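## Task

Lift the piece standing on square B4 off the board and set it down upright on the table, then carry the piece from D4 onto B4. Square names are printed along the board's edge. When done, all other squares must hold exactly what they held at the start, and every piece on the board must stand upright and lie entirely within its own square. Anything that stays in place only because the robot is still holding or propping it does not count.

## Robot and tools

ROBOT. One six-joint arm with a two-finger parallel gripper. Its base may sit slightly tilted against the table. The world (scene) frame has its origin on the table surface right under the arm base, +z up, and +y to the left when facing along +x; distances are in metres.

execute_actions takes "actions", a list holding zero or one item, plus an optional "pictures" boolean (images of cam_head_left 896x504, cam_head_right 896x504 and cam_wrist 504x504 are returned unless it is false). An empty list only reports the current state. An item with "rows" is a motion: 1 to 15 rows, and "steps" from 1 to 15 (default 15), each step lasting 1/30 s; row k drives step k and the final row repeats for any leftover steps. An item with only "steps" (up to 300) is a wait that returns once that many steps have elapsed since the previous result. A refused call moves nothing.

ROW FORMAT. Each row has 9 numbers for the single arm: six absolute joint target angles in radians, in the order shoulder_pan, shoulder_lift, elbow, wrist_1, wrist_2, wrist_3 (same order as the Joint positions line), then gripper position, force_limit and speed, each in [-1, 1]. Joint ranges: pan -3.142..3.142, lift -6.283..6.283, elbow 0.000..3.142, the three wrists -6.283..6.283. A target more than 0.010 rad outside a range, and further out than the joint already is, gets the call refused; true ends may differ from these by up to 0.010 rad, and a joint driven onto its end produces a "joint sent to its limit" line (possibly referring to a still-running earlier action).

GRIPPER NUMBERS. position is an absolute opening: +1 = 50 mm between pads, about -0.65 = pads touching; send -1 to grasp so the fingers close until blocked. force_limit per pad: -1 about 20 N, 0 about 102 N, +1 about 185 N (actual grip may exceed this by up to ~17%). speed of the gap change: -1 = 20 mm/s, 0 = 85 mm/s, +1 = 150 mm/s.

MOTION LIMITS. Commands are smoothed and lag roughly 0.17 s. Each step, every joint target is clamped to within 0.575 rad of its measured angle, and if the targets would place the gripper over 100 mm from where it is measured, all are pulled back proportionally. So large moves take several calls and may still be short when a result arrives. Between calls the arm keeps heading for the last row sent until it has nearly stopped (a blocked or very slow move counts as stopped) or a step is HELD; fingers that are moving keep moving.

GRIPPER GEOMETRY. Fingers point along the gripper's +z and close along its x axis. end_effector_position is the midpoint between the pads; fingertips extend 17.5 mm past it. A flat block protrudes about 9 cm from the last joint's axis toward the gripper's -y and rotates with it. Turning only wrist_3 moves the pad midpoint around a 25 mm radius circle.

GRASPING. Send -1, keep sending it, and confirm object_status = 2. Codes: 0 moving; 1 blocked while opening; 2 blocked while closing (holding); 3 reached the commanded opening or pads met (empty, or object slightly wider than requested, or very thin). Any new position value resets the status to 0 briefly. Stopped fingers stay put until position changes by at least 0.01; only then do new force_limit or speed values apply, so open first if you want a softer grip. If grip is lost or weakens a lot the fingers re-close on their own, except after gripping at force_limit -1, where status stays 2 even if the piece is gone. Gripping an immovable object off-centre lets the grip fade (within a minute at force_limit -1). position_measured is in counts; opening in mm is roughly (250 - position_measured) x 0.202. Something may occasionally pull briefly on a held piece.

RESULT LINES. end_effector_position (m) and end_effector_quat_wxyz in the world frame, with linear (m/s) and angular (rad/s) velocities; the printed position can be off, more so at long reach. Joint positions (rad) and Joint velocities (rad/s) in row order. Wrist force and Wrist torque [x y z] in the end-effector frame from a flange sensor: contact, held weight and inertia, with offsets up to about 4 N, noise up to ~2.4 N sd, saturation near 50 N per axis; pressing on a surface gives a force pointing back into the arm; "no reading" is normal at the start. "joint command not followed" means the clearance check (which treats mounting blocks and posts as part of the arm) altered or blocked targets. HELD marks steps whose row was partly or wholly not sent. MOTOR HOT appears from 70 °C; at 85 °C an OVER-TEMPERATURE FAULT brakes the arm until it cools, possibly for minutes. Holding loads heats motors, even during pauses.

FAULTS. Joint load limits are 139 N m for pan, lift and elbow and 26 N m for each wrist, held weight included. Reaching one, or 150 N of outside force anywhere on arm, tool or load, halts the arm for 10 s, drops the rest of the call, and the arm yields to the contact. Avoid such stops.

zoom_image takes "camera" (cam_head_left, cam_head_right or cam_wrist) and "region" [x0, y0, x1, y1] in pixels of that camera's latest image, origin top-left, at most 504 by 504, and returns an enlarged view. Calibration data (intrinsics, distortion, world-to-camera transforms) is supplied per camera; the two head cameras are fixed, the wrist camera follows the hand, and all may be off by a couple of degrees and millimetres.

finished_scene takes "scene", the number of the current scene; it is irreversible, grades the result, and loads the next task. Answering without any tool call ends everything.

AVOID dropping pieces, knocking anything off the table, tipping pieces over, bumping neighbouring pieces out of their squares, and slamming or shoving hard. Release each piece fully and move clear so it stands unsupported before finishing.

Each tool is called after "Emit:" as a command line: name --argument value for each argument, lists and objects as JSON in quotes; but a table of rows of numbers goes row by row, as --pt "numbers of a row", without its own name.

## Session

Emit:
execute_actions --actions '[]'

Scene clock: 0.00 s of 4400.00 s.
end_effector_position=(+0.0975, -0.4480, +0.1912) position_measured=3 object_status=3 end_effector_quat_wxyz=(-0.063, +0.544, +0.742, -0.387) end_effector_velocity=(+0.000, -0.000, -0.000) end_effector_angular_velocity=(+0.000, -0.000, +0.000)
Joint positions: [-1.024 -1.214  2.563 -3.959 -2.506 -1.747]
Joint velocities: [-0.  0. -0.  0.  0. -0.]
Wrist force (N, on the end effector, along its own x y z axes, offset not removed): no reading
Wrist torque (N m, same axes, about the end effector's origin, offset not removed): no reading
camera_calibration (this result's frames):
cam_wrist: T_world_to_cam=[[-0.451107, 0.832557, -0.321483, 0.477244], [0.833036, 0.263544, -0.48641, 0.139791], [-0.320239, -0.48723, -0.812437, 0.116712], [0, 0, 0, 1]] pos_world=[0.136213, -0.377309, 0.316243]

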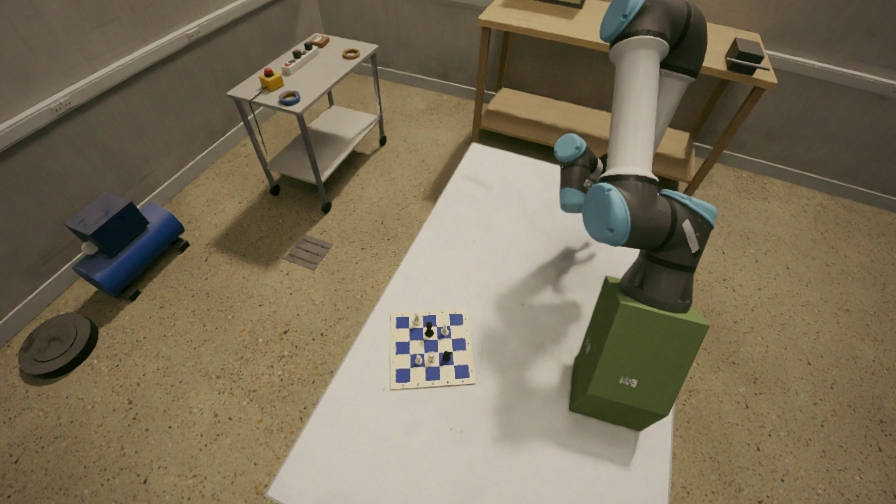

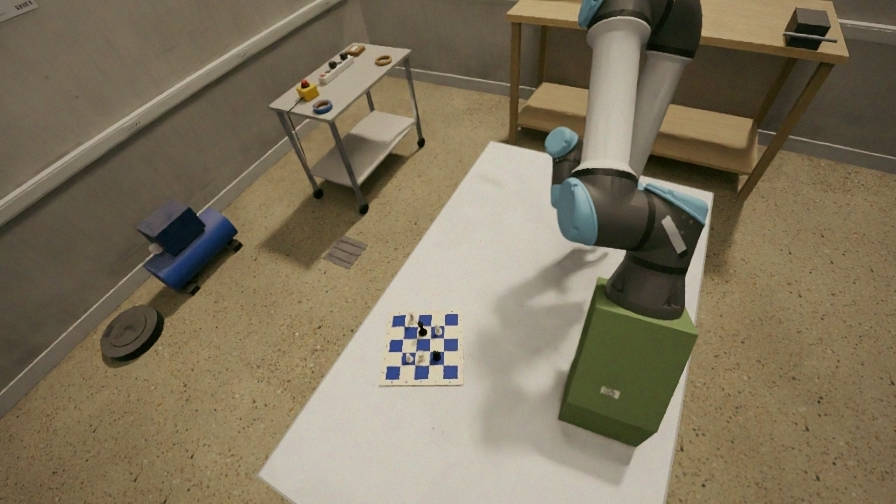

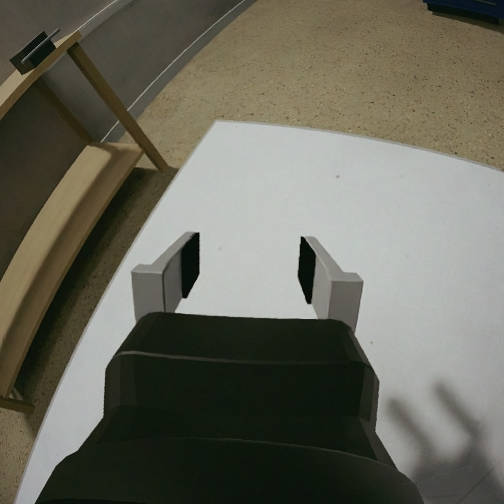

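Emit:
zoom_image --camera "cam_head_left" --region '[380, 300, 490, 400]'

Emit:
zoom_image --camera "cam_head_right" --region '[370, 300, 480, 400]'

Region (380, 300, 490, 400) of cam_head_left's 896x504 image, scaled by 4.582, with more detail than that image has; it fills the top 458 rows of this view, and the rest is white.

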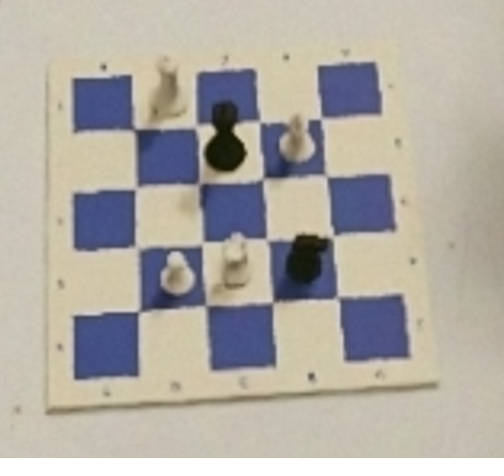

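Region (370, 300, 480, 400) of cam_head_right's 896x504 image, scaled by 4.582, with more detail than that image has; it fills the top 458 rows of this view, and the rest is white.

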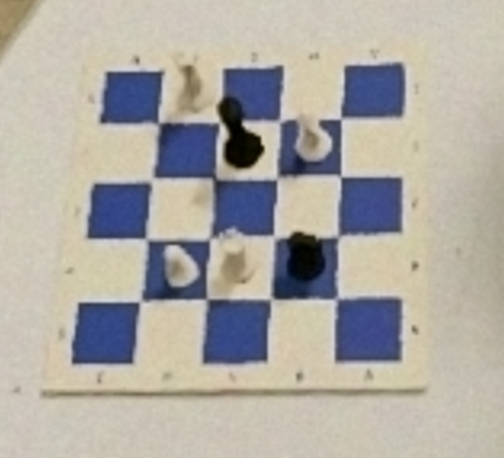

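Emit:
zoom_image --camera "cam_head_left" --region '[425, 345, 480, 392]'

Emit:
zoom_image --camera "cam_head_left" --region '[385, 345, 440, 392]'

Region (425, 345, 480, 392) of cam_head_left's 896x504 image, scaled by 9.164, with more detail than that image has; it fills the top 431 rows of this view, and the rest is white.

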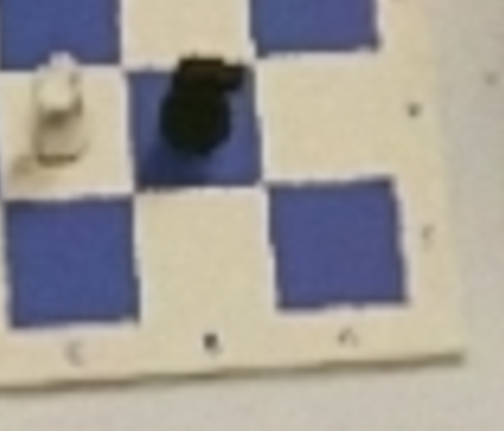

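Region (385, 345, 440, 392) of cam_head_left's 896x504 image, scaled by 9.164, with more detail than that image has; it fills the top 431 rows of this view, and the rest is white.

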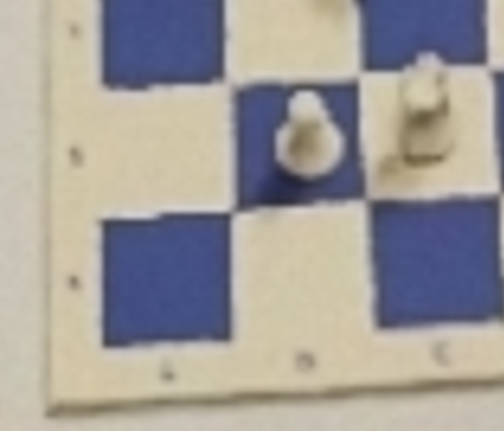

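Emit:
execute_actions --actions '[{"rows": [[-1.009,-1.207,2.560,-3.949,-2.502,-1.765,0.6,-0.3,0],[-0.997,-1.202,2.557,-3.942,-2.499,-1.779,0.6,-0.3,0],[-0.982,-1.196,2.553,-3.931,-2.496,-1.798,0.6,-0.3,0],[-0.963,-1.189,2.549,-3.919,-2.491,-1.820,0.6,-0.3,0],[-0.941,-1.180,2.544,-3.904,-2.486,-1.846,0.6,-0.3,0],[-0.916,-1.170,2.538,-3.886,-2.479,-1.876,0.6,-0.3,0],[-0.888,-1.161,2.532,-3.864,-2.472,-1.911,0.6,-0.3,0],[-0.856,-1.150,2.524,-3.840,-2.465,-1.949,0.6,-0.3,0],[-0.820,-1.139,2.516,-3.813,-2.456,-1.991,0.6,-0.3,0],[-0.782,-1.129,2.508,-3.781,-2.446,-2.038,0.6,-0.3,0],[-0.741,-1.118,2.498,-3.749,-2.436,-2.086,0.6,-0.3,0],[-0.701,-1.107,2.489,-3.715,-2.426,-2.135,0.6,-0.3,0],[-0.660,-1.098,2.480,-3.680,-2.416,-2.183,0.6,-0.3,0],[-0.620,-1.088,2.471,-3.647,-2.407,-2.232,0.6,-0.3,0],[-0.580,-1.079,2.461,-3.612,-2.397,-2.280,0.6,-0.3,0]], "steps": 15}]' --pictures false

Emit:
execute_actions --actions '[{"rows": [[-0.539,-1.070,2.452,-3.577,-2.387,-2.329,0.6,-0.3,0],[-0.499,-1.061,2.443,-3.543,-2.377,-2.377,0.6,-0.3,0],[-0.458,-1.050,2.434,-3.509,-2.367,-2.426,0.6,-0.3,0],[-0.418,-1.040,2.424,-3.475,-2.357,-2.474,0.6,-0.3,0],[-0.378,-1.030,2.415,-3.442,-2.347,-2.522,0.6,-0.3,0],[-0.337,-1.018,2.406,-3.410,-2.337,-2.571,0.6,-0.3,0],[-0.297,-1.006,2.397,-3.378,-2.327,-2.620,0.6,-0.3,0],[-0.256,-0.992,2.387,-3.348,-2.317,-2.668,0.6,-0.3,0],[-0.216,-0.977,2.378,-3.319,-2.307,-2.716,0.6,-0.3,0],[-0.176,-0.962,2.369,-3.290,-2.297,-2.765,0.6,-0.3,0],[-0.135,-0.944,2.360,-3.265,-2.287,-2.813,0.6,-0.3,0],[-0.095,-0.926,2.350,-3.239,-2.277,-2.862,0.6,-0.3,0],[-0.054,-0.904,2.341,-3.216,-2.267,-2.910,0.6,-0.3,0],[-0.014,-0.881,2.332,-3.196,-2.257,-2.959,0.6,-0.3,0],[0.026,-0.857,2.323,-3.176,-2.247,-3.007,0.6,-0.3,0]], "steps": 15}]' --pictures false

Emit:
execute_actions --actions '[{"rows": [[0.067,-0.830,2.313,-3.160,-2.237,-3.056,0.6,-0.3,0],[0.105,-0.802,2.305,-3.145,-2.228,-3.102,0.6,-0.3,0],[0.141,-0.775,2.296,-3.135,-2.219,-3.144,0.6,-0.3,0],[0.173,-0.748,2.289,-3.126,-2.211,-3.183,0.6,-0.3,0],[0.201,-0.722,2.283,-3.121,-2.204,-3.217,0.6,-0.3,0],[0.227,-0.699,2.277,-3.117,-2.198,-3.247,0.6,-0.3,0],[0.249,-0.677,2.272,-3.115,-2.193,-3.274,0.6,-0.3,0],[0.267,-0.659,2.268,-3.113,-2.188,-3.296,0.6,-0.3,0],[0.282,-0.643,2.264,-3.113,-2.184,-3.314,0.6,-0.3,0],[0.294,-0.631,2.261,-3.113,-2.181,-3.328,0.6,-0.3,0],[0.303,-0.621,2.259,-3.113,-2.179,-3.339,0.6,-0.3,0],[0.3092,-0.6137,2.2579,-3.1127,-2.1777,-3.3465,0.6,-0.3,0]], "steps": 15}]' --pictures false

Emit:
execute_actions --actions '[{"steps": 12}]'

Scene clock: 50.30 s of 4400.00 s.
end_effector_position=(+0.2528, -0.3855, +0.1363) position_measured=63 object_status=3 end_effector_quat_wxyz=(-0.071, +0.256, +0.930, -0.255) end_effector_velocity=(+0.537, +0.334, -0.115) end_effector_angular_velocity=(+1.184, +0.255, +2.374)
Joint positions: [-0.725 -1.112  2.492 -3.731 -2.43  -2.102]
Joint velocities: [ 1.078  0.276 -0.247  0.88   0.258 -1.275]
Wrist force (N, on the end effector, along its own x y z axes, offset not removed): [-2.4 1.1 -0.5]
Wrist torque (N m, same axes, about the end effector's origin, offset not removed): [0.17 0.24 -0.01]
Steps of this call (steps 1 to 90: nothing new was sent; then 46.80 s passed at rest; steps 91 to 105: all 15 steps of this action). Readings (joint positions | what the end effector reports):
91: [-1.024 -1.214 2.563 -3.958 -2.506 -1.747] | position_measured=12 object_status=0
92: [-1.020 -1.212 2.562 -3.956 -2.505 -1.751] | position_measured=27 object_status=0
94: [-1.005 -1.206 2.559 -3.946 -2.501 -1.769] | position_measured=55 object_status=0
98: [-0.942 -1.180 2.543 -3.902 -2.485 -1.844] | position_measured=63 object_status=0
105: the state above

Scene clock: 50.80 s of 4400.00 s.
end_effector_position=(+0.4468, -0.1327, +0.1226) position_measured=63 object_status=3 end_effector_quat_wxyz=(-0.031, -0.369, +0.925, -0.081) end_effector_velocity=(+0.176, +0.624, +0.019) end_effector_angular_velocity=(+0.522, +0.217, +2.467)
Joint positions: [-0.199 -0.957  2.371 -3.313 -2.299 -2.732]
Joint velocities: [ 1.001  0.445 -0.229  0.646  0.246 -1.185]
Wrist force (N, on the end effector, along its own x y z axes, offset not removed): [-3.6 0.2 -0.3]
Wrist torque (N m, same axes, about the end effector's origin, offset not removed): [0.03 0.44 0.08]
Steps of this call (steps 1 to 15: all 15 steps of this action). Readings (joint positions | what the end effector reports):
1: [-0.689 -1.103 2.484 -3.701 -2.421 -2.145] | position_measured=63 object_status=3
2: [-0.653 -1.095 2.475 -3.671 -2.412 -2.188] | position_measured=63 object_status=3
4: [-0.582 -1.077 2.459 -3.611 -2.394 -2.274] | position_measured=63 object_status=3
8: [-0.440 -1.041 2.427 -3.493 -2.359 -2.443] | position_measured=63 object_status=3
15: the state above

Scene clock: 51.30 s of 4400.00 s.
end_effector_position=(+0.4152, +0.1742, +0.1167) position_measured=63 object_status=3 end_effector_quat_wxyz=(+0.001, +0.824, -0.567, +0.003) end_effector_velocity=(-0.147, +0.280, -0.024) end_effector_angular_velocity=(+0.049, +0.062, +1.193)
Joint positions: [ 0.27  -0.645  2.266 -3.122 -2.186 -3.297]
Joint velocities: [ 0.473  0.377 -0.094  0.104  0.098 -0.584]
Wrist force (N, on the end effector, along its own x y z axes, offset not removed): [-8.7 1.2 0.4]
Wrist torque (N m, same axes, about the end effector's origin, offset not removed): [0.11 1.04 0.23]
Steps of this call (steps 1 to 15: all 15 steps of this action). Readings (joint positions | what the end effector reports):
1: [-0.165 -0.942 2.363 -3.291 -2.291 -2.773] | position_measured=63 object_status=3
2: [-0.132 -0.925 2.356 -3.271 -2.283 -2.813] | position_measured=63 object_status=3
4: [-0.066 -0.889 2.340 -3.236 -2.266 -2.892] | position_measured=63 object_status=3
8: [0.064 -0.804 2.311 -3.179 -2.234 -3.048] | position_measured=63 object_status=3
15: the state above

Scene clock: 51.70 s of 4400.00 s.
end_effector_position=(+0.4023, +0.1971, +0.1146) position_measured=63 object_status=3 end_effector_quat_wxyz=(+0.000, +0.851, -0.525, +0.000) end_effector_velocity=(-0.001, +0.002, -0.000) end_effector_angular_velocity=(-0.000, +0.000, +0.011)
Joint positions: [ 0.309 -0.614  2.258 -3.113 -2.178 -3.346]
Joint velocities: [ 0.005  0.003 -0.001  0.001  0.    -0.005]
Wrist force (N, on the end effector, along its own x y z axes, offset not removed): [-3.3 0.0 -1.1]
Wrist torque (N m, same axes, about the end effector's origin, offset not removed): [-0.03 0.50 0.09]
Steps of this call (steps 1 to 12: the robot went on to your last target). Readings (joint positions | what the end effector reports):
1: [0.283 -0.635 2.263 -3.119 -2.183 -3.313] | position_measured=63 object_status=3
2: [0.291 -0.628 2.261 -3.117 -2.182 -3.324] | position_measured=63 object_status=3
4: [0.301 -0.620 2.260 -3.115 -2.179 -3.336] | position_measured=63 object_status=3
8: [0.308 -0.615 2.258 -3.113 -2.178 -3.344] | position_measured=63 object_status=3
12: the state above
camera_calibration (this result's frames):
cam_wrist: T_world_to_cam=[[0.487076, -0.872722, -0.0333559, -0.0213268], [-0.846945, -0.481322, 0.225861, 0.419668], [-0.213169, -0.081761, -0.973588, 0.361871], [0, 0, 0, 1]] pos_world=[0.442963, 0.21297, 0.256815]

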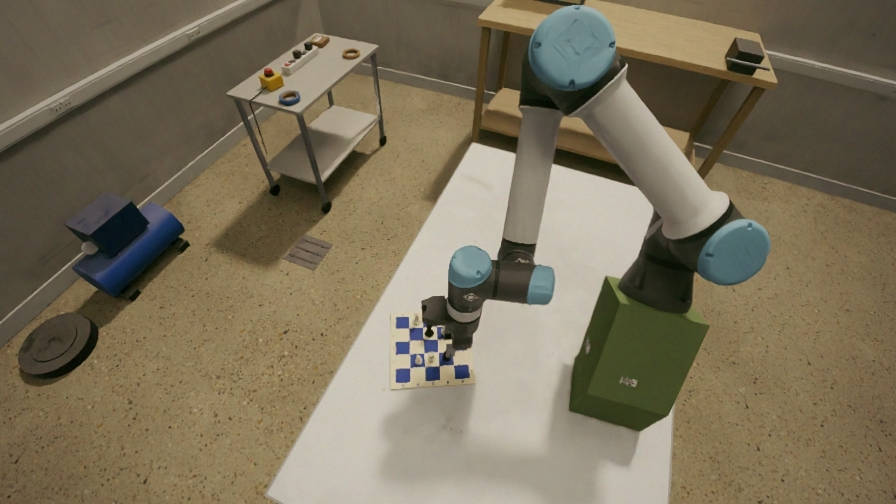

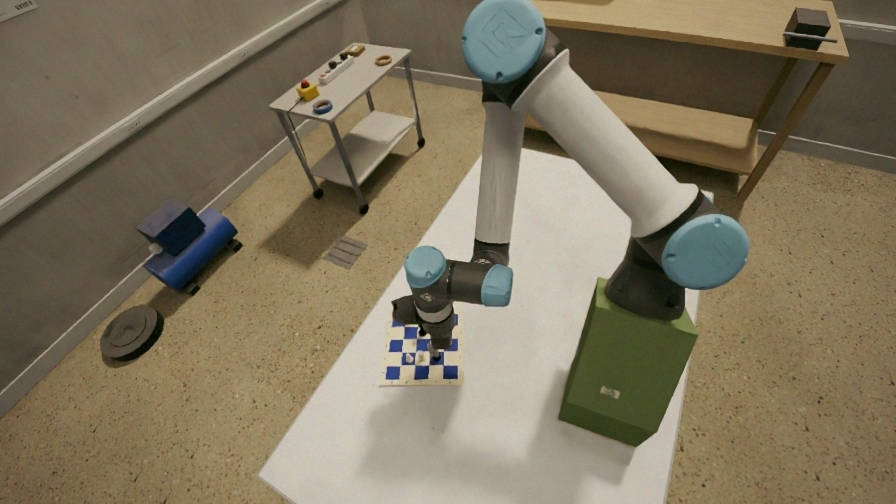

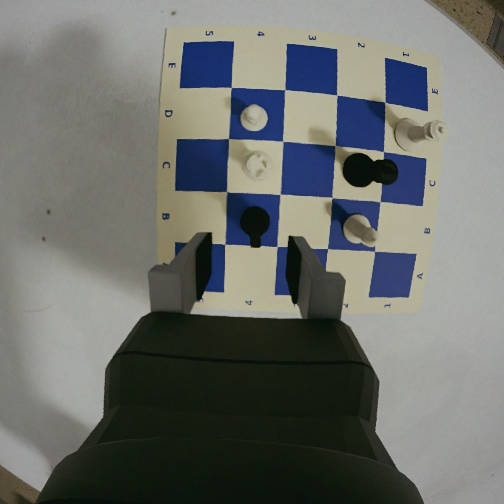

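Emit:
zoom_image --camera "cam_wrist" --region '[190, 170, 330, 310]'

Emit:
zoom_image --camera "cam_wrist" --region '[155, 25, 335, 205]'

Region (190, 170, 330, 310) of cam_wrist's 504x504 image, scaled by 3.600, with more detail than that image has.

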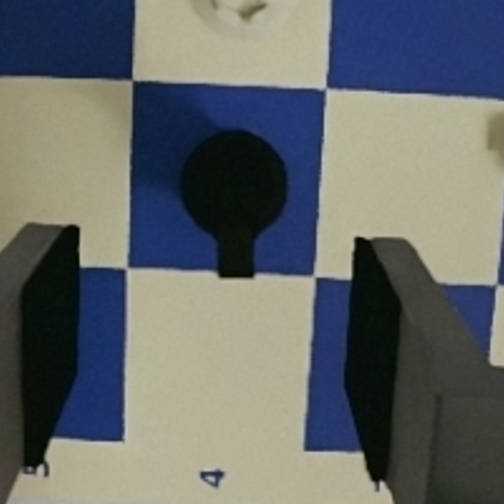

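Region (155, 25, 335, 205) of cam_wrist's 504x504 image, scaled by 2.800, with more detail than that image has.

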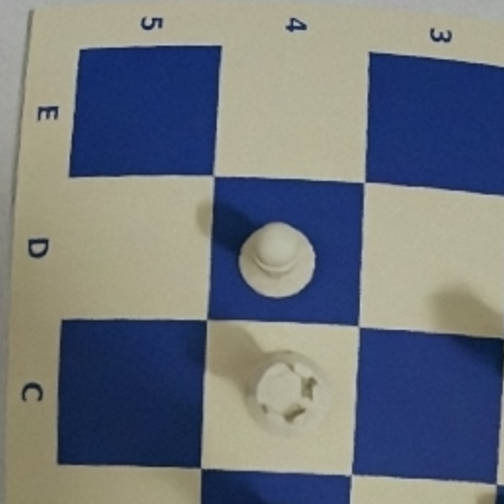

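Emit:
execute_actions --actions '[{"rows": [[0.3076,-0.6105,2.2571,-3.1162,-2.1778,-3.3485,0.6,-0.3,0],[0.3033,-0.6019,2.2548,-3.1255,-2.1781,-3.3537,0.6,-0.3,0],[0.2967,-0.5889,2.2513,-3.1396,-2.1786,-3.3617,0.6,-0.3,0],[0.2884,-0.5725,2.2469,-3.1574,-2.1793,-3.3718,0.6,-0.3,0],[0.2790,-0.5540,2.2420,-3.1776,-2.1800,-3.3832,0.6,-0.3,0],[0.2691,-0.5343,2.2367,-3.1990,-2.1807,-3.3954,0.6,-0.3,0],[0.2591,-0.5145,2.2314,-3.2203,-2.1814,-3.4075,0.6,-0.3,0],[0.2497,-0.4960,2.2265,-3.2405,-2.1821,-3.4189,0.6,-0.3,0],[0.2414,-0.4796,2.2221,-3.2583,-2.1828,-3.4290,0.6,-0.3,0],[0.2348,-0.4666,2.2186,-3.2724,-2.1833,-3.4370,0.6,-0.3,0],[0.2305,-0.4580,2.2163,-3.2818,-2.1836,-3.4422,0.6,-0.3,0],[0.2289,-0.4548,2.2155,-3.2852,-2.1837,-3.4442,0.6,-0.3,0]], "steps": 15}]' --pictures false

Emit:
execute_actions --actions '[{"steps": 10}]'

Scene clock: 70.03 s of 4400.00 s.
end_effector_position=(+0.4060, +0.1974, +0.0616) position_measured=63 object_status=3 end_effector_quat_wxyz=(+0.000, +0.851, -0.525, +0.000) end_effector_velocity=(-0.001, -0.000, -0.048) end_effector_angular_velocity=(-0.002, -0.001, +0.001)
Joint positions: [ 0.234 -0.466  2.218 -3.273 -2.183 -3.437]
Joint velocities: [-0.067  0.136 -0.036 -0.148 -0.005 -0.082]
Wrist force (N, on the end effector, along its own x y z axes, offset not removed): [-3.0 2.2 1.5]
Wrist torque (N m, same axes, about the end effector's origin, offset not removed): [0.38 0.38 0.00]
Steps of this call (steps 1 to 30: the robot went on to your last target; steps 31 to 100: nothing new was sent; then 14.50 s passed at rest; steps 101 to 115: all 15 steps of this action). Readings (joint positions | what the end effector reports):
101: [0.309 -0.614 2.258 -3.113 -2.178 -3.347] | position_measured=63 object_status=3
102: [0.309 -0.613 2.258 -3.114 -2.178 -3.347] | position_measured=63 object_status=3
104: [0.304 -0.604 2.255 -3.123 -2.178 -3.353] | position_measured=63 object_status=3
108: [0.279 -0.555 2.242 -3.176 -2.180 -3.383] | position_measured=63 object_status=3
115: the state above

Scene clock: 70.37 s of 4400.00 s.
end_effector_position=(+0.4059, +0.1974, +0.0577) position_measured=63 object_status=3 end_effector_quat_wxyz=(+0.000, +0.851, -0.525, +0.000) end_effector_velocity=(-0.000, -0.000, -0.001) end_effector_angular_velocity=(-0.001, +0.000, -0.001)
Joint positions: [ 0.229 -0.455  2.216 -3.285 -2.184 -3.444]
Joint velocities: [-0.001  0.002 -0.    -0.003 -0.001 -0.   ]
Wrist force (N, on the end effector, along its own x y z axes, offset not removed): [-2.9 3.5 0.2]
Wrist torque (N m, same axes, about the end effector's origin, offset not removed): [0.63 0.35 0.04]
Steps of this call (steps 1 to 10: the robot went on to your last target). Readings (joint positions | what the end effector reports):
1: [0.233 -0.462 2.217 -3.277 -2.183 -3.440] | position_measured=63 object_status=3
2: [0.231 -0.460 2.217 -3.280 -2.184 -3.441] | position_measured=63 object_status=3
4: [0.230 -0.457 2.216 -3.283 -2.184 -3.443] | position_measured=63 object_status=3
8: [0.229 -0.455 2.216 -3.285 -2.184 -3.444] | position_measured=63 object_status=3
10: the state above
camera_calibration (this result's frames):
cam_wrist: T_world_to_cam=[[0.487823, -0.872305, -0.0333699, -0.0250341], [-0.846522, -0.482046, 0.225902, 0.43568], [-0.213141, -0.0819517, -0.973578, 0.307268], [0, 0, 0, 1]] pos_world=[0.446516, 0.213362, 0.199893]

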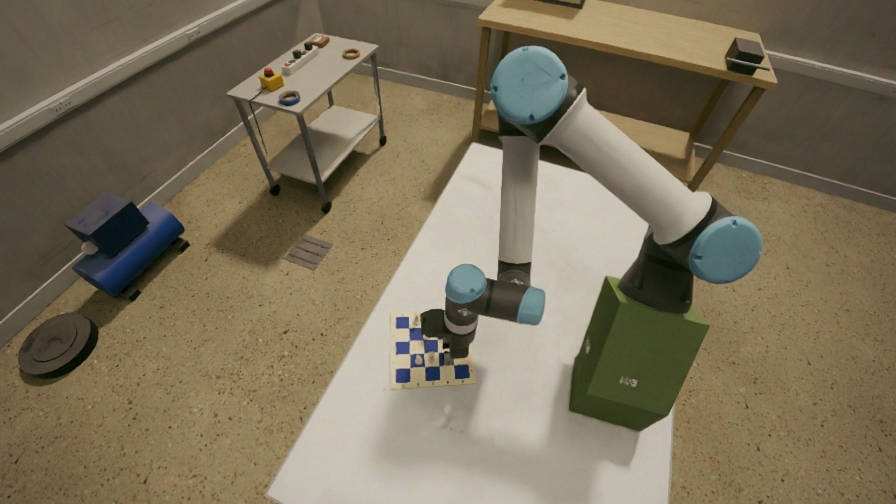

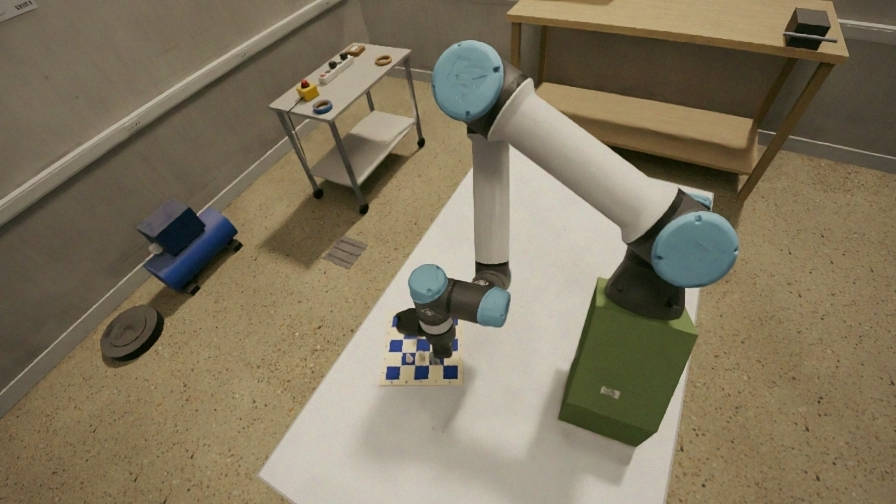

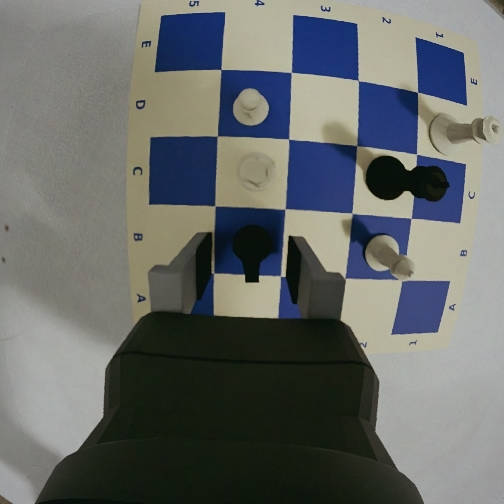

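Emit:
zoom_image --camera "cam_wrist" --region '[190, 180, 330, 320]'

Emit:
zoom_image --camera "cam_wrist" --region '[180, 55, 340, 215]'

Region (190, 180, 330, 320) of cam_wrist's 504x504 image, scaled by 3.600, with more detail than that image has.

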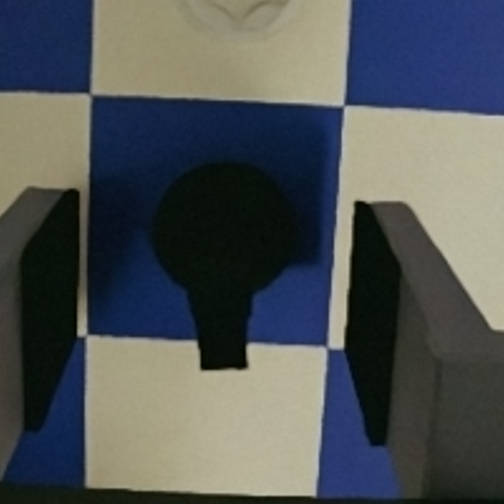

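Region (180, 55, 340, 215) of cam_wrist's 504x504 image, scaled by 3.150, with more detail than that image has.

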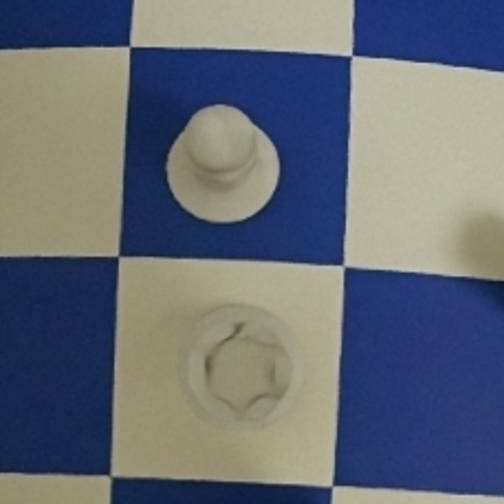

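Emit:
execute_actions --actions '[{"rows": [[0.2261,-0.4566,2.2161,-3.2859,-2.1839,-3.4476,0.6,-0.3,0],[0.2261,-0.4566,2.2161,-3.2859,-2.1839,-3.4476,-1,-0.3,-0.2]], "steps": 15}]' --pictures false

Emit:
execute_actions --actions '[{"rows": [[0.2261,-0.4566,2.2161,-3.2859,-2.1839,-3.4476,-1,-0.3,-0.2],[0.2261,-0.4566,2.2161,-3.2859,-2.1839,-3.4476,-1,-0.3,-0.2],[0.2261,-0.4566,2.2161,-3.2859,-2.1839,-3.4476,-1,-0.3,-0.2],[0.2261,-0.4566,2.2161,-3.2859,-2.1839,-3.4476,-1,-0.3,-0.2],[0.2261,-0.4566,2.2161,-3.2859,-2.1839,-3.4476,-1,-0.3,-0.2],[0.2261,-0.4566,2.2161,-3.2859,-2.1839,-3.4476,-1,-0.3,-0.2],[0.2261,-0.4566,2.2161,-3.2859,-2.1839,-3.4476,-1,-0.3,-0.2],[0.2281,-0.4607,2.2170,-3.2813,-2.1838,-3.4452,-1,-0.3,-0.2],[0.2321,-0.4688,2.2187,-3.2721,-2.1835,-3.4403,-1,-0.3,-0.2],[0.2378,-0.4803,2.2212,-3.2592,-2.1831,-3.4333,-1,-0.3,-0.2],[0.2445,-0.4939,2.2242,-3.2439,-2.1826,-3.4252,-1,-0.3,-0.2],[0.2512,-0.5075,2.2271,-3.2286,-2.1821,-3.4170,-1,-0.3,-0.2],[0.2563,-0.5176,2.2293,-3.2171,-2.1817,-3.4109,-1,-0.3,-0.2],[0.2596,-0.5244,2.2308,-3.2095,-2.1815,-3.4068,-1,-0.3,-0.2],[0.2672,-0.5199,2.2251,-3.2033,-2.1804,-3.3978,-1,-0.3,-0.2]], "steps": 15}]' --pictures false

Emit:
execute_actions --actions '[{"rows": [[0.2760,-0.5145,2.2184,-3.1959,-2.1792,-3.3871,-1,-0.3,-0.2],[0.2876,-0.5075,2.2097,-3.1864,-2.1775,-3.3733,-1,-0.3,-0.2],[0.3016,-0.4991,2.1991,-3.1748,-2.1756,-3.3565,-1,-0.3,-0.2],[0.3171,-0.4897,2.1874,-3.1620,-2.1734,-3.3379,-1,-0.3,-0.2],[0.3343,-0.4794,2.1745,-3.1478,-2.1709,-3.3175,-1,-0.3,-0.2],[0.3523,-0.4686,2.1610,-3.1330,-2.1684,-3.2959,-1,-0.3,-0.2],[0.3707,-0.4575,2.1471,-3.1178,-2.1658,-3.2739,-1,-0.3,-0.2],[0.3891,-0.4464,2.1331,-3.1025,-2.1632,-3.2518,-1,-0.3,-0.2],[0.4071,-0.4356,2.1196,-3.0877,-2.1607,-3.2302,-1,-0.3,-0.2],[0.4243,-0.4253,2.1067,-3.0735,-2.1582,-3.2098,-1,-0.3,-0.2],[0.4398,-0.4159,2.0950,-3.0607,-2.1560,-3.1912,-1,-0.3,-0.2],[0.4538,-0.4075,2.0844,-3.0491,-2.1541,-3.1744,-1,-0.3,-0.2],[0.4654,-0.4005,2.0757,-3.0396,-2.1524,-3.1606,-1,-0.3,-0.2],[0.4742,-0.3951,2.0690,-3.0322,-2.1512,-3.1499,-1,-0.3,-0.2],[0.4818,-0.3906,2.0633,-3.0260,-2.1501,-3.1409,-1,-0.3,-0.2]], "steps": 15}]' --pictures false

Emit:
execute_actions --actions '[{"rows": [[0.4796,-0.3863,2.0622,-3.0306,-2.1505,-3.1434,-1,-0.3,-0.2],[0.4753,-0.3777,2.0600,-3.0398,-2.1514,-3.1485,-1,-0.3,-0.2],[0.4696,-0.3662,2.0570,-3.0520,-2.1525,-3.1552,-1,-0.3,-0.2],[0.4631,-0.3532,2.0537,-3.0658,-2.1538,-3.1628,-1,-0.3,-0.2],[0.4570,-0.3410,2.0505,-3.0789,-2.1551,-3.1699,-1,-0.3,-0.2],[0.4520,-0.3309,2.0479,-3.0896,-2.1561,-3.1758,-1,-0.3,-0.2],[0.4488,-0.3245,2.0463,-3.0965,-2.1567,-3.1796,-1,-0.3,-0.2],[0.4472,-0.3212,2.0455,-3.0999,-2.1571,-3.1815,-1,-0.3,-0.2]], "steps": 15}]' --pictures false

Emit:
execute_actions --actions '[{"rows": [[0.4463,-0.3194,2.0450,-3.1018,-2.1573,-3.1825,-1,-0.3,-0.2]], "steps": 9}]'

Scene clock: 97.20 s of 4400.00 s.
end_effector_position=(+0.4065, +0.1961, +0.0576) position_measured=215 object_status=0 end_effector_quat_wxyz=(+0.001, +0.851, -0.525, +0.000) end_effector_velocity=(-0.000, -0.000, -0.000) end_effector_angular_velocity=(+0.000, +0.001, -0.001)
Joint positions: [ 0.226 -0.457  2.216 -3.286 -2.184 -3.448]
Joint velocities: [-0.001  0.     0.001 -0.     0.     0.001]
Wrist force (N, on the end effector, along its own x y z axes, offset not removed): [-3.0 2.0 -1.3]
Wrist torque (N m, same axes, about the end effector's origin, offset not removed): [0.26 0.39 0.03]
Steps of this call (steps 1 to 30: the robot went on to your last target; steps 31 to 100: nothing new was sent; then 23.00 s passed at rest; steps 101 to 115: all 15 steps of this action). Readings (joint positions | what the end effector reports):
101: [0.229 -0.455 2.215 -3.285 -2.184 -3.444] | position_measured=63 object_status=3
102: [0.228 -0.455 2.215 -3.285 -2.184 -3.445] | position_measured=71 object_status=0
104: [0.227 -0.456 2.215 -3.286 -2.184 -3.446] | position_measured=95 object_status=0
108: [0.226 -0.456 2.216 -3.286 -2.184 -3.447] | position_measured=142 object_status=0
115: the state above

Scene clock: 97.70 s of 4400.00 s.
end_effector_position=(+0.4076, +0.1965, +0.0739) position_measured=215 object_status=2 end_effector_quat_wxyz=(+0.000, +0.851, -0.525, +0.000) end_effector_velocity=(+0.006, +0.016, +0.087) end_effector_angular_velocity=(+0.006, -0.006, -0.000)
Joint positions: [ 0.249 -0.502  2.226 -3.234 -2.182 -3.42 ]
Joint velocities: [ 0.147 -0.227  0.027  0.295  0.014  0.175]
Wrist force (N, on the end effector, along its own x y z axes, offset not removed): [-3.1 3.4 -1.4]
Wrist torque (N m, same axes, about the end effector's origin, offset not removed): [0.56 0.46 0.09]
Steps of this call (steps 1 to 15: all 15 steps of this action). Readings (joint positions | what the end effector reports):
1: [0.226 -0.457 2.216 -3.286 -2.184 -3.448] | position_measured=215 object_status=0
2: [0.226 -0.457 2.216 -3.286 -2.184 -3.448] | position_measured=215 object_status=0
4: [0.226 -0.457 2.216 -3.286 -2.184 -3.448] | position_measured=215 object_status=0
8: [0.226 -0.457 2.216 -3.286 -2.184 -3.448] | position_measured=215 object_status=2
15: the state above

Scene clock: 98.20 s of 4400.00 s.
end_effector_position=(+0.3908, +0.2922, +0.0814) position_measured=215 object_status=2 end_effector_quat_wxyz=(-0.001, +0.852, -0.524, -0.001) end_effector_velocity=(-0.055, +0.187, +0.001) end_effector_angular_velocity=(-0.019, -0.006, -0.003)
Joint positions: [ 0.443 -0.413  2.092 -3.057 -2.155 -3.187]
Joint velocities: [ 0.374  0.221 -0.279  0.304  0.051  0.446]
Wrist force (N, on the end effector, along its own x y z axes, offset not removed): [-6.0 -0.3 0.6]
Wrist torque (N m, same axes, about the end effector's origin, offset not removed): [-0.06 0.86 0.22]
Steps of this call (steps 1 to 15: all 15 steps of this action). Readings (joint positions | what the end effector reports):
1: [0.254 -0.508 2.226 -3.225 -2.182 -3.413] | position_measured=215 object_status=2
2: [0.261 -0.510 2.224 -3.216 -2.181 -3.406] | position_measured=215 object_status=2
4: [0.278 -0.508 2.215 -3.198 -2.179 -3.385] | position_measured=215 object_status=2
8: [0.331 -0.480 2.176 -3.150 -2.171 -3.322] | position_measured=215 object_status=2
15: the state above

Scene clock: 98.70 s of 4400.00 s.
end_effector_position=(+0.3847, +0.3112, +0.0541) position_measured=215 object_status=2 end_effector_quat_wxyz=(+0.000, +0.851, -0.525, +0.000) end_effector_velocity=(-0.000, +0.000, -0.007) end_effector_angular_velocity=(-0.001, -0.001, +0.001)
Joint positions: [ 0.448 -0.323  2.046 -3.098 -2.157 -3.181]
Joint velocities: [-0.007  0.019 -0.005 -0.019 -0.002 -0.01 ]
Wrist force (N, on the end effector, along its own x y z axes, offset not removed): [-1.6 1.6 0.4]
Wrist torque (N m, same axes, about the end effector's origin, offset not removed): [0.24 0.20 0.10]
Steps of this call (steps 1 to 15: all 15 steps of this action). Readings (joint positions | what the end effector reports):
1: [0.455 -0.406 2.083 -3.048 -2.154 -3.174] | position_measured=215 object_status=2
2: [0.463 -0.400 2.077 -3.043 -2.153 -3.164] | position_measured=215 object_status=2
4: [0.468 -0.385 2.067 -3.043 -2.152 -3.157] | position_measured=215 object_status=2
8: [0.458 -0.346 2.053 -3.075 -2.155 -3.169] | position_measured=215 object_status=2
15: the state above

Scene clock: 99.00 s of 4400.00 s.
end_effector_position=(+0.3847, +0.3113, +0.0528) position_measured=215 object_status=2 end_effector_quat_wxyz=(+0.000, +0.851, -0.525, +0.000) end_effector_velocity=(-0.001, -0.000, -0.001) end_effector_angular_velocity=(-0.002, -0.000, +0.001)
Joint positions: [ 0.446 -0.32   2.045 -3.102 -2.157 -3.182]
Joint velocities: [-0.     0.002  0.    -0.002 -0.002 -0.   ]
Wrist force (N, on the end effector, along its own x y z axes, offset not removed): [-3.7 2.0 -0.5]
Wrist torque (N m, same axes, about the end effector's origin, offset not removed): [0.35 0.50 0.14]
Steps of this call (steps 1 to 9: all 9 steps of this action). Readings (joint positions | what the end effector reports):
1: [0.448 -0.322 2.046 -3.099 -2.157 -3.181] | position_measured=215 object_status=2
2: [0.447 -0.321 2.046 -3.100 -2.157 -3.181] | position_measured=215 object_status=2
4: [0.447 -0.320 2.045 -3.101 -2.157 -3.182] | position_measured=215 object_status=2
8: [0.446 -0.320 2.045 -3.102 -2.157 -3.182] | position_measured=215 object_status=2
9: the state above
camera_calibration (this result's frames):
cam_wrist: T_world_to_cam=[[0.487821, -0.872301, -0.033482, 0.0844509], [-0.846508, -0.482067, 0.22591, 0.473714], [-0.213202, -0.081861, -0.973573, 0.307341], [0, 0, 0, 1]] pos_world=[0.425332, 0.327188, 0.195029]

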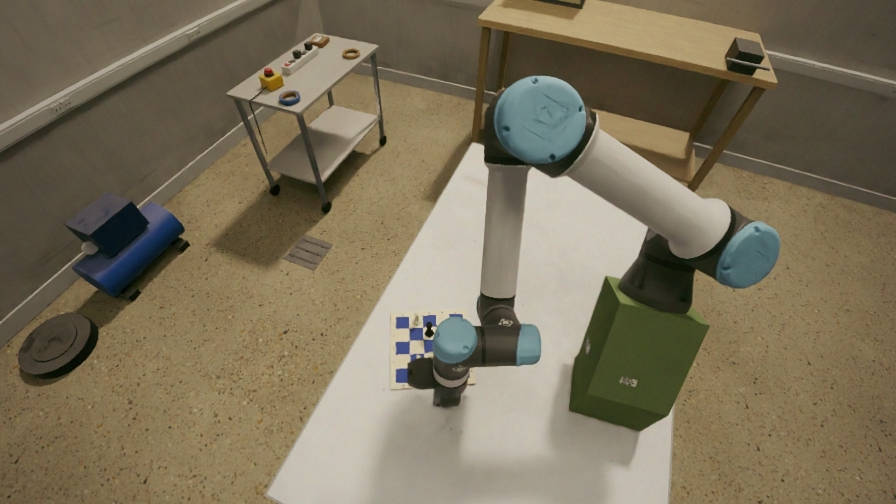

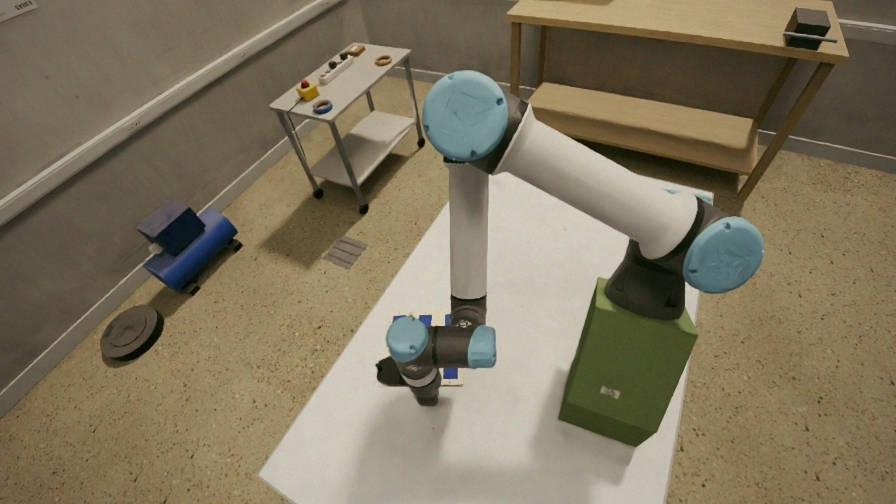

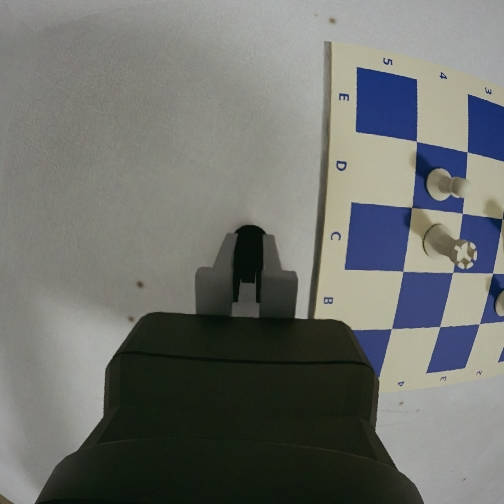

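Emit:
execute_actions --actions '[{"rows": [[0.4457,-0.3182,2.0447,-3.1031,-2.1574,-3.1832,-1,-0.3,-0.2]], "steps": 8}]' --pictures false

Emit:
execute_actions --actions '[{"rows": [[0.4451,-0.3169,2.0444,-3.1044,-2.1575,-3.1840,-1,-0.3,-0.2]], "steps": 8}]' --pictures false

Scene clock: 101.47 s of 4400.00 s.
end_effector_position=(+0.3847, +0.3112, +0.0523) position_measured=215 object_status=2 end_effector_quat_wxyz=(+0.000, +0.851, -0.525, +0.000) end_effector_velocity=(+0.001, +0.001, -0.000) end_effector_angular_velocity=(+0.001, -0.002, -0.002)
Joint positions: [ 0.446 -0.318  2.045 -3.103 -2.157 -3.183]
Joint velocities: [ 0.     0.001 -0.002 -0.001  0.     0.001]
Wrist force (N, on the end effector, along its own x y z axes, offset not removed): [-3.4 2.1 0.2]
Wrist torque (N m, same axes, about the end effector's origin, offset not removed): [0.39 0.51 0.09]
Steps of this call (steps 1 to 15: the robot went on to your last target; steps 16 to 66: nothing new was sent; steps 67 to 74: all 8 steps of this action). Readings (joint positions | what the end effector reports):
67: [0.446 -0.319 2.045 -3.102 -2.157 -3.183] | position_measured=215 object_status=2
68: [0.446 -0.319 2.045 -3.102 -2.157 -3.183] | position_measured=215 object_status=2
70: [0.446 -0.319 2.045 -3.103 -2.157 -3.183] | position_measured=215 object_status=2
74: the state above

Scene clock: 101.73 s of 4400.00 s.
end_effector_position=(+0.3846, +0.3113, +0.0518) position_measured=215 object_status=2 end_effector_quat_wxyz=(+0.000, +0.851, -0.525, +0.000) end_effector_velocity=(-0.001, -0.001, -0.001) end_effector_angular_velocity=(-0.001, +0.001, +0.002)
Joint positions: [ 0.445 -0.317  2.044 -3.104 -2.157 -3.184]
Joint velocities: [-0.001  0.001  0.002 -0.001 -0.001 -0.001]
Wrist force (N, on the end effector, along its own x y z axes, offset not removed): [-0.2 2.2 0.4]
Wrist torque (N m, same axes, about the end effector's origin, offset not removed): [0.29 -0.09 0.04]
Steps of this call (steps 1 to 8: all 8 steps of this action). Readings (joint positions | what the end effector reports):
1: [0.446 -0.318 2.045 -3.103 -2.157 -3.183] | position_measured=215 object_status=2
2: [0.446 -0.318 2.045 -3.103 -2.157 -3.183] | position_measured=215 object_status=2
4: [0.445 -0.317 2.045 -3.104 -2.157 -3.184] | position_measured=215 object_status=2
8: the state above

Emit:
execute_actions --actions '[{"rows": [[0.4445,-0.3157,2.0441,-3.1057,-2.1577,-3.1847,-1,-0.3,-0.2]], "steps": 8}]' --pictures false

Emit:
execute_actions --actions '[{"rows": [[0.4438,-0.3145,2.0438,-3.1070,-2.1578,-3.1854,-1,-0.3,-0.2]], "steps": 8}]' --pictures false

Scene clock: 103.83 s of 4400.00 s.
end_effector_position=(+0.3846, +0.3112, +0.0513) position_measured=215 object_status=2 end_effector_quat_wxyz=(+0.000, +0.851, -0.525, +0.000) end_effector_velocity=(+0.001, +0.001, +0.000) end_effector_angular_velocity=(+0.001, -0.002, +0.001)
Joint positions: [ 0.445 -0.316  2.044 -3.106 -2.158 -3.185]
Joint velocities: [ 0.001  0.    -0.002 -0.001  0.001 -0.001]
Wrist force (N, on the end effector, along its own x y z axes, offset not removed): [-3.2 2.4 -8.5]
Wrist torque (N m, same axes, about the end effector's origin, offset not removed): [0.07 0.43 0.14]
Steps of this call (steps 1 to 15: the robot went on to your last target; steps 16 to 55: nothing new was sent; steps 56 to 63: all 8 steps of this action). Readings (joint positions | what the end effector reports):
56: [0.445 -0.317 2.044 -3.104 -2.158 -3.184] | position_measured=215 object_status=2
57: [0.445 -0.317 2.044 -3.105 -2.158 -3.184] | position_measured=215 object_status=2
59: [0.445 -0.316 2.044 -3.105 -2.158 -3.184] | position_measured=215 object_status=2
63: the state above

Scene clock: 104.10 s of 4400.00 s.
end_effector_position=(+0.3846, +0.3112, +0.0509) position_measured=215 object_status=2 end_effector_quat_wxyz=(+0.000, +0.851, -0.525, +0.000) end_effector_velocity=(+0.000, -0.000, -0.001) end_effector_angular_velocity=(-0.001, -0.000, -0.001)
Joint positions: [ 0.444 -0.315  2.044 -3.107 -2.158 -3.185]
Joint velocities: [-0.001  0.001 -0.001 -0.001 -0.001 -0.   ]
Wrist force (N, on the end effector, along its own x y z axes, offset not removed): [-2.8 7.5 -36.3]
Wrist torque (N m, same axes, about the end effector's origin, offset not removed): [-0.03 0.20 0.08]
Steps of this call (steps 1 to 8: all 8 steps of this action). Readings (joint positions | what the end effector reports):
1: [0.445 -0.316 2.044 -3.106 -2.158 -3.185] | position_measured=215 object_status=2
2: [0.444 -0.315 2.044 -3.106 -2.158 -3.185] | position_measured=215 object_status=2
4: [0.444 -0.315 2.044 -3.107 -2.158 -3.185] | position_measured=215 object_status=2
8: the state above

Emit:
execute_actions --actions '[{"rows": [[0.4447,-0.3162,2.0442,-3.1052,-2.1576,-3.1844,-1,-0.3,-0.2],[0.4447,-0.3162,2.0442,-3.1052,-2.1576,-3.1844,-1,-0.3,-0.2],[0.4447,-0.3162,2.0442,-3.1052,-2.1576,-3.1844,-1,-0.3,-0.2],[0.4447,-0.3162,2.0442,-3.1052,-2.1576,-3.1844,0.6,-0.3,0.2]], "steps": 12}]' --pictures false

Scene clock: 106.73 s of 4400.00 s.
end_effector_position=(+0.3846, +0.3112, +0.0514) position_measured=75 object_status=0 end_effector_quat_wxyz=(+0.001, +0.851, -0.525, +0.000) end_effector_velocity=(+0.001, +0.000, +0.001) end_effector_angular_velocity=(-0.001, -0.004, +0.000)
Joint positions: [ 0.445 -0.316  2.044 -3.105 -2.158 -3.184]
Joint velocities: [ 0.002 -0.002 -0.     0.    -0.002  0.   ]
Wrist force (N, on the end effector, along its own x y z axes, offset not removed): [-2.3 1.6 0.1]
Wrist torque (N m, same axes, about the end effector's origin, offset not removed): [0.33 0.34 0.07]
Steps of this call (steps 1 to 15: the robot went on to your last target; steps 16 to 67: nothing new was sent; steps 68 to 79: all 12 steps of this action). Readings (joint positions | what the end effector reports):
68: [0.444 -0.314 2.044 -3.107 -2.158 -3.185] | position_measured=215 object_status=2
69: [0.444 -0.315 2.044 -3.107 -2.158 -3.185] | position_measured=215 object_status=2
71: [0.444 -0.315 2.044 -3.106 -2.158 -3.185] | position_measured=205 object_status=0
75: [0.444 -0.316 2.044 -3.105 -2.158 -3.184] | position_measured=140 object_status=0
79: the state above


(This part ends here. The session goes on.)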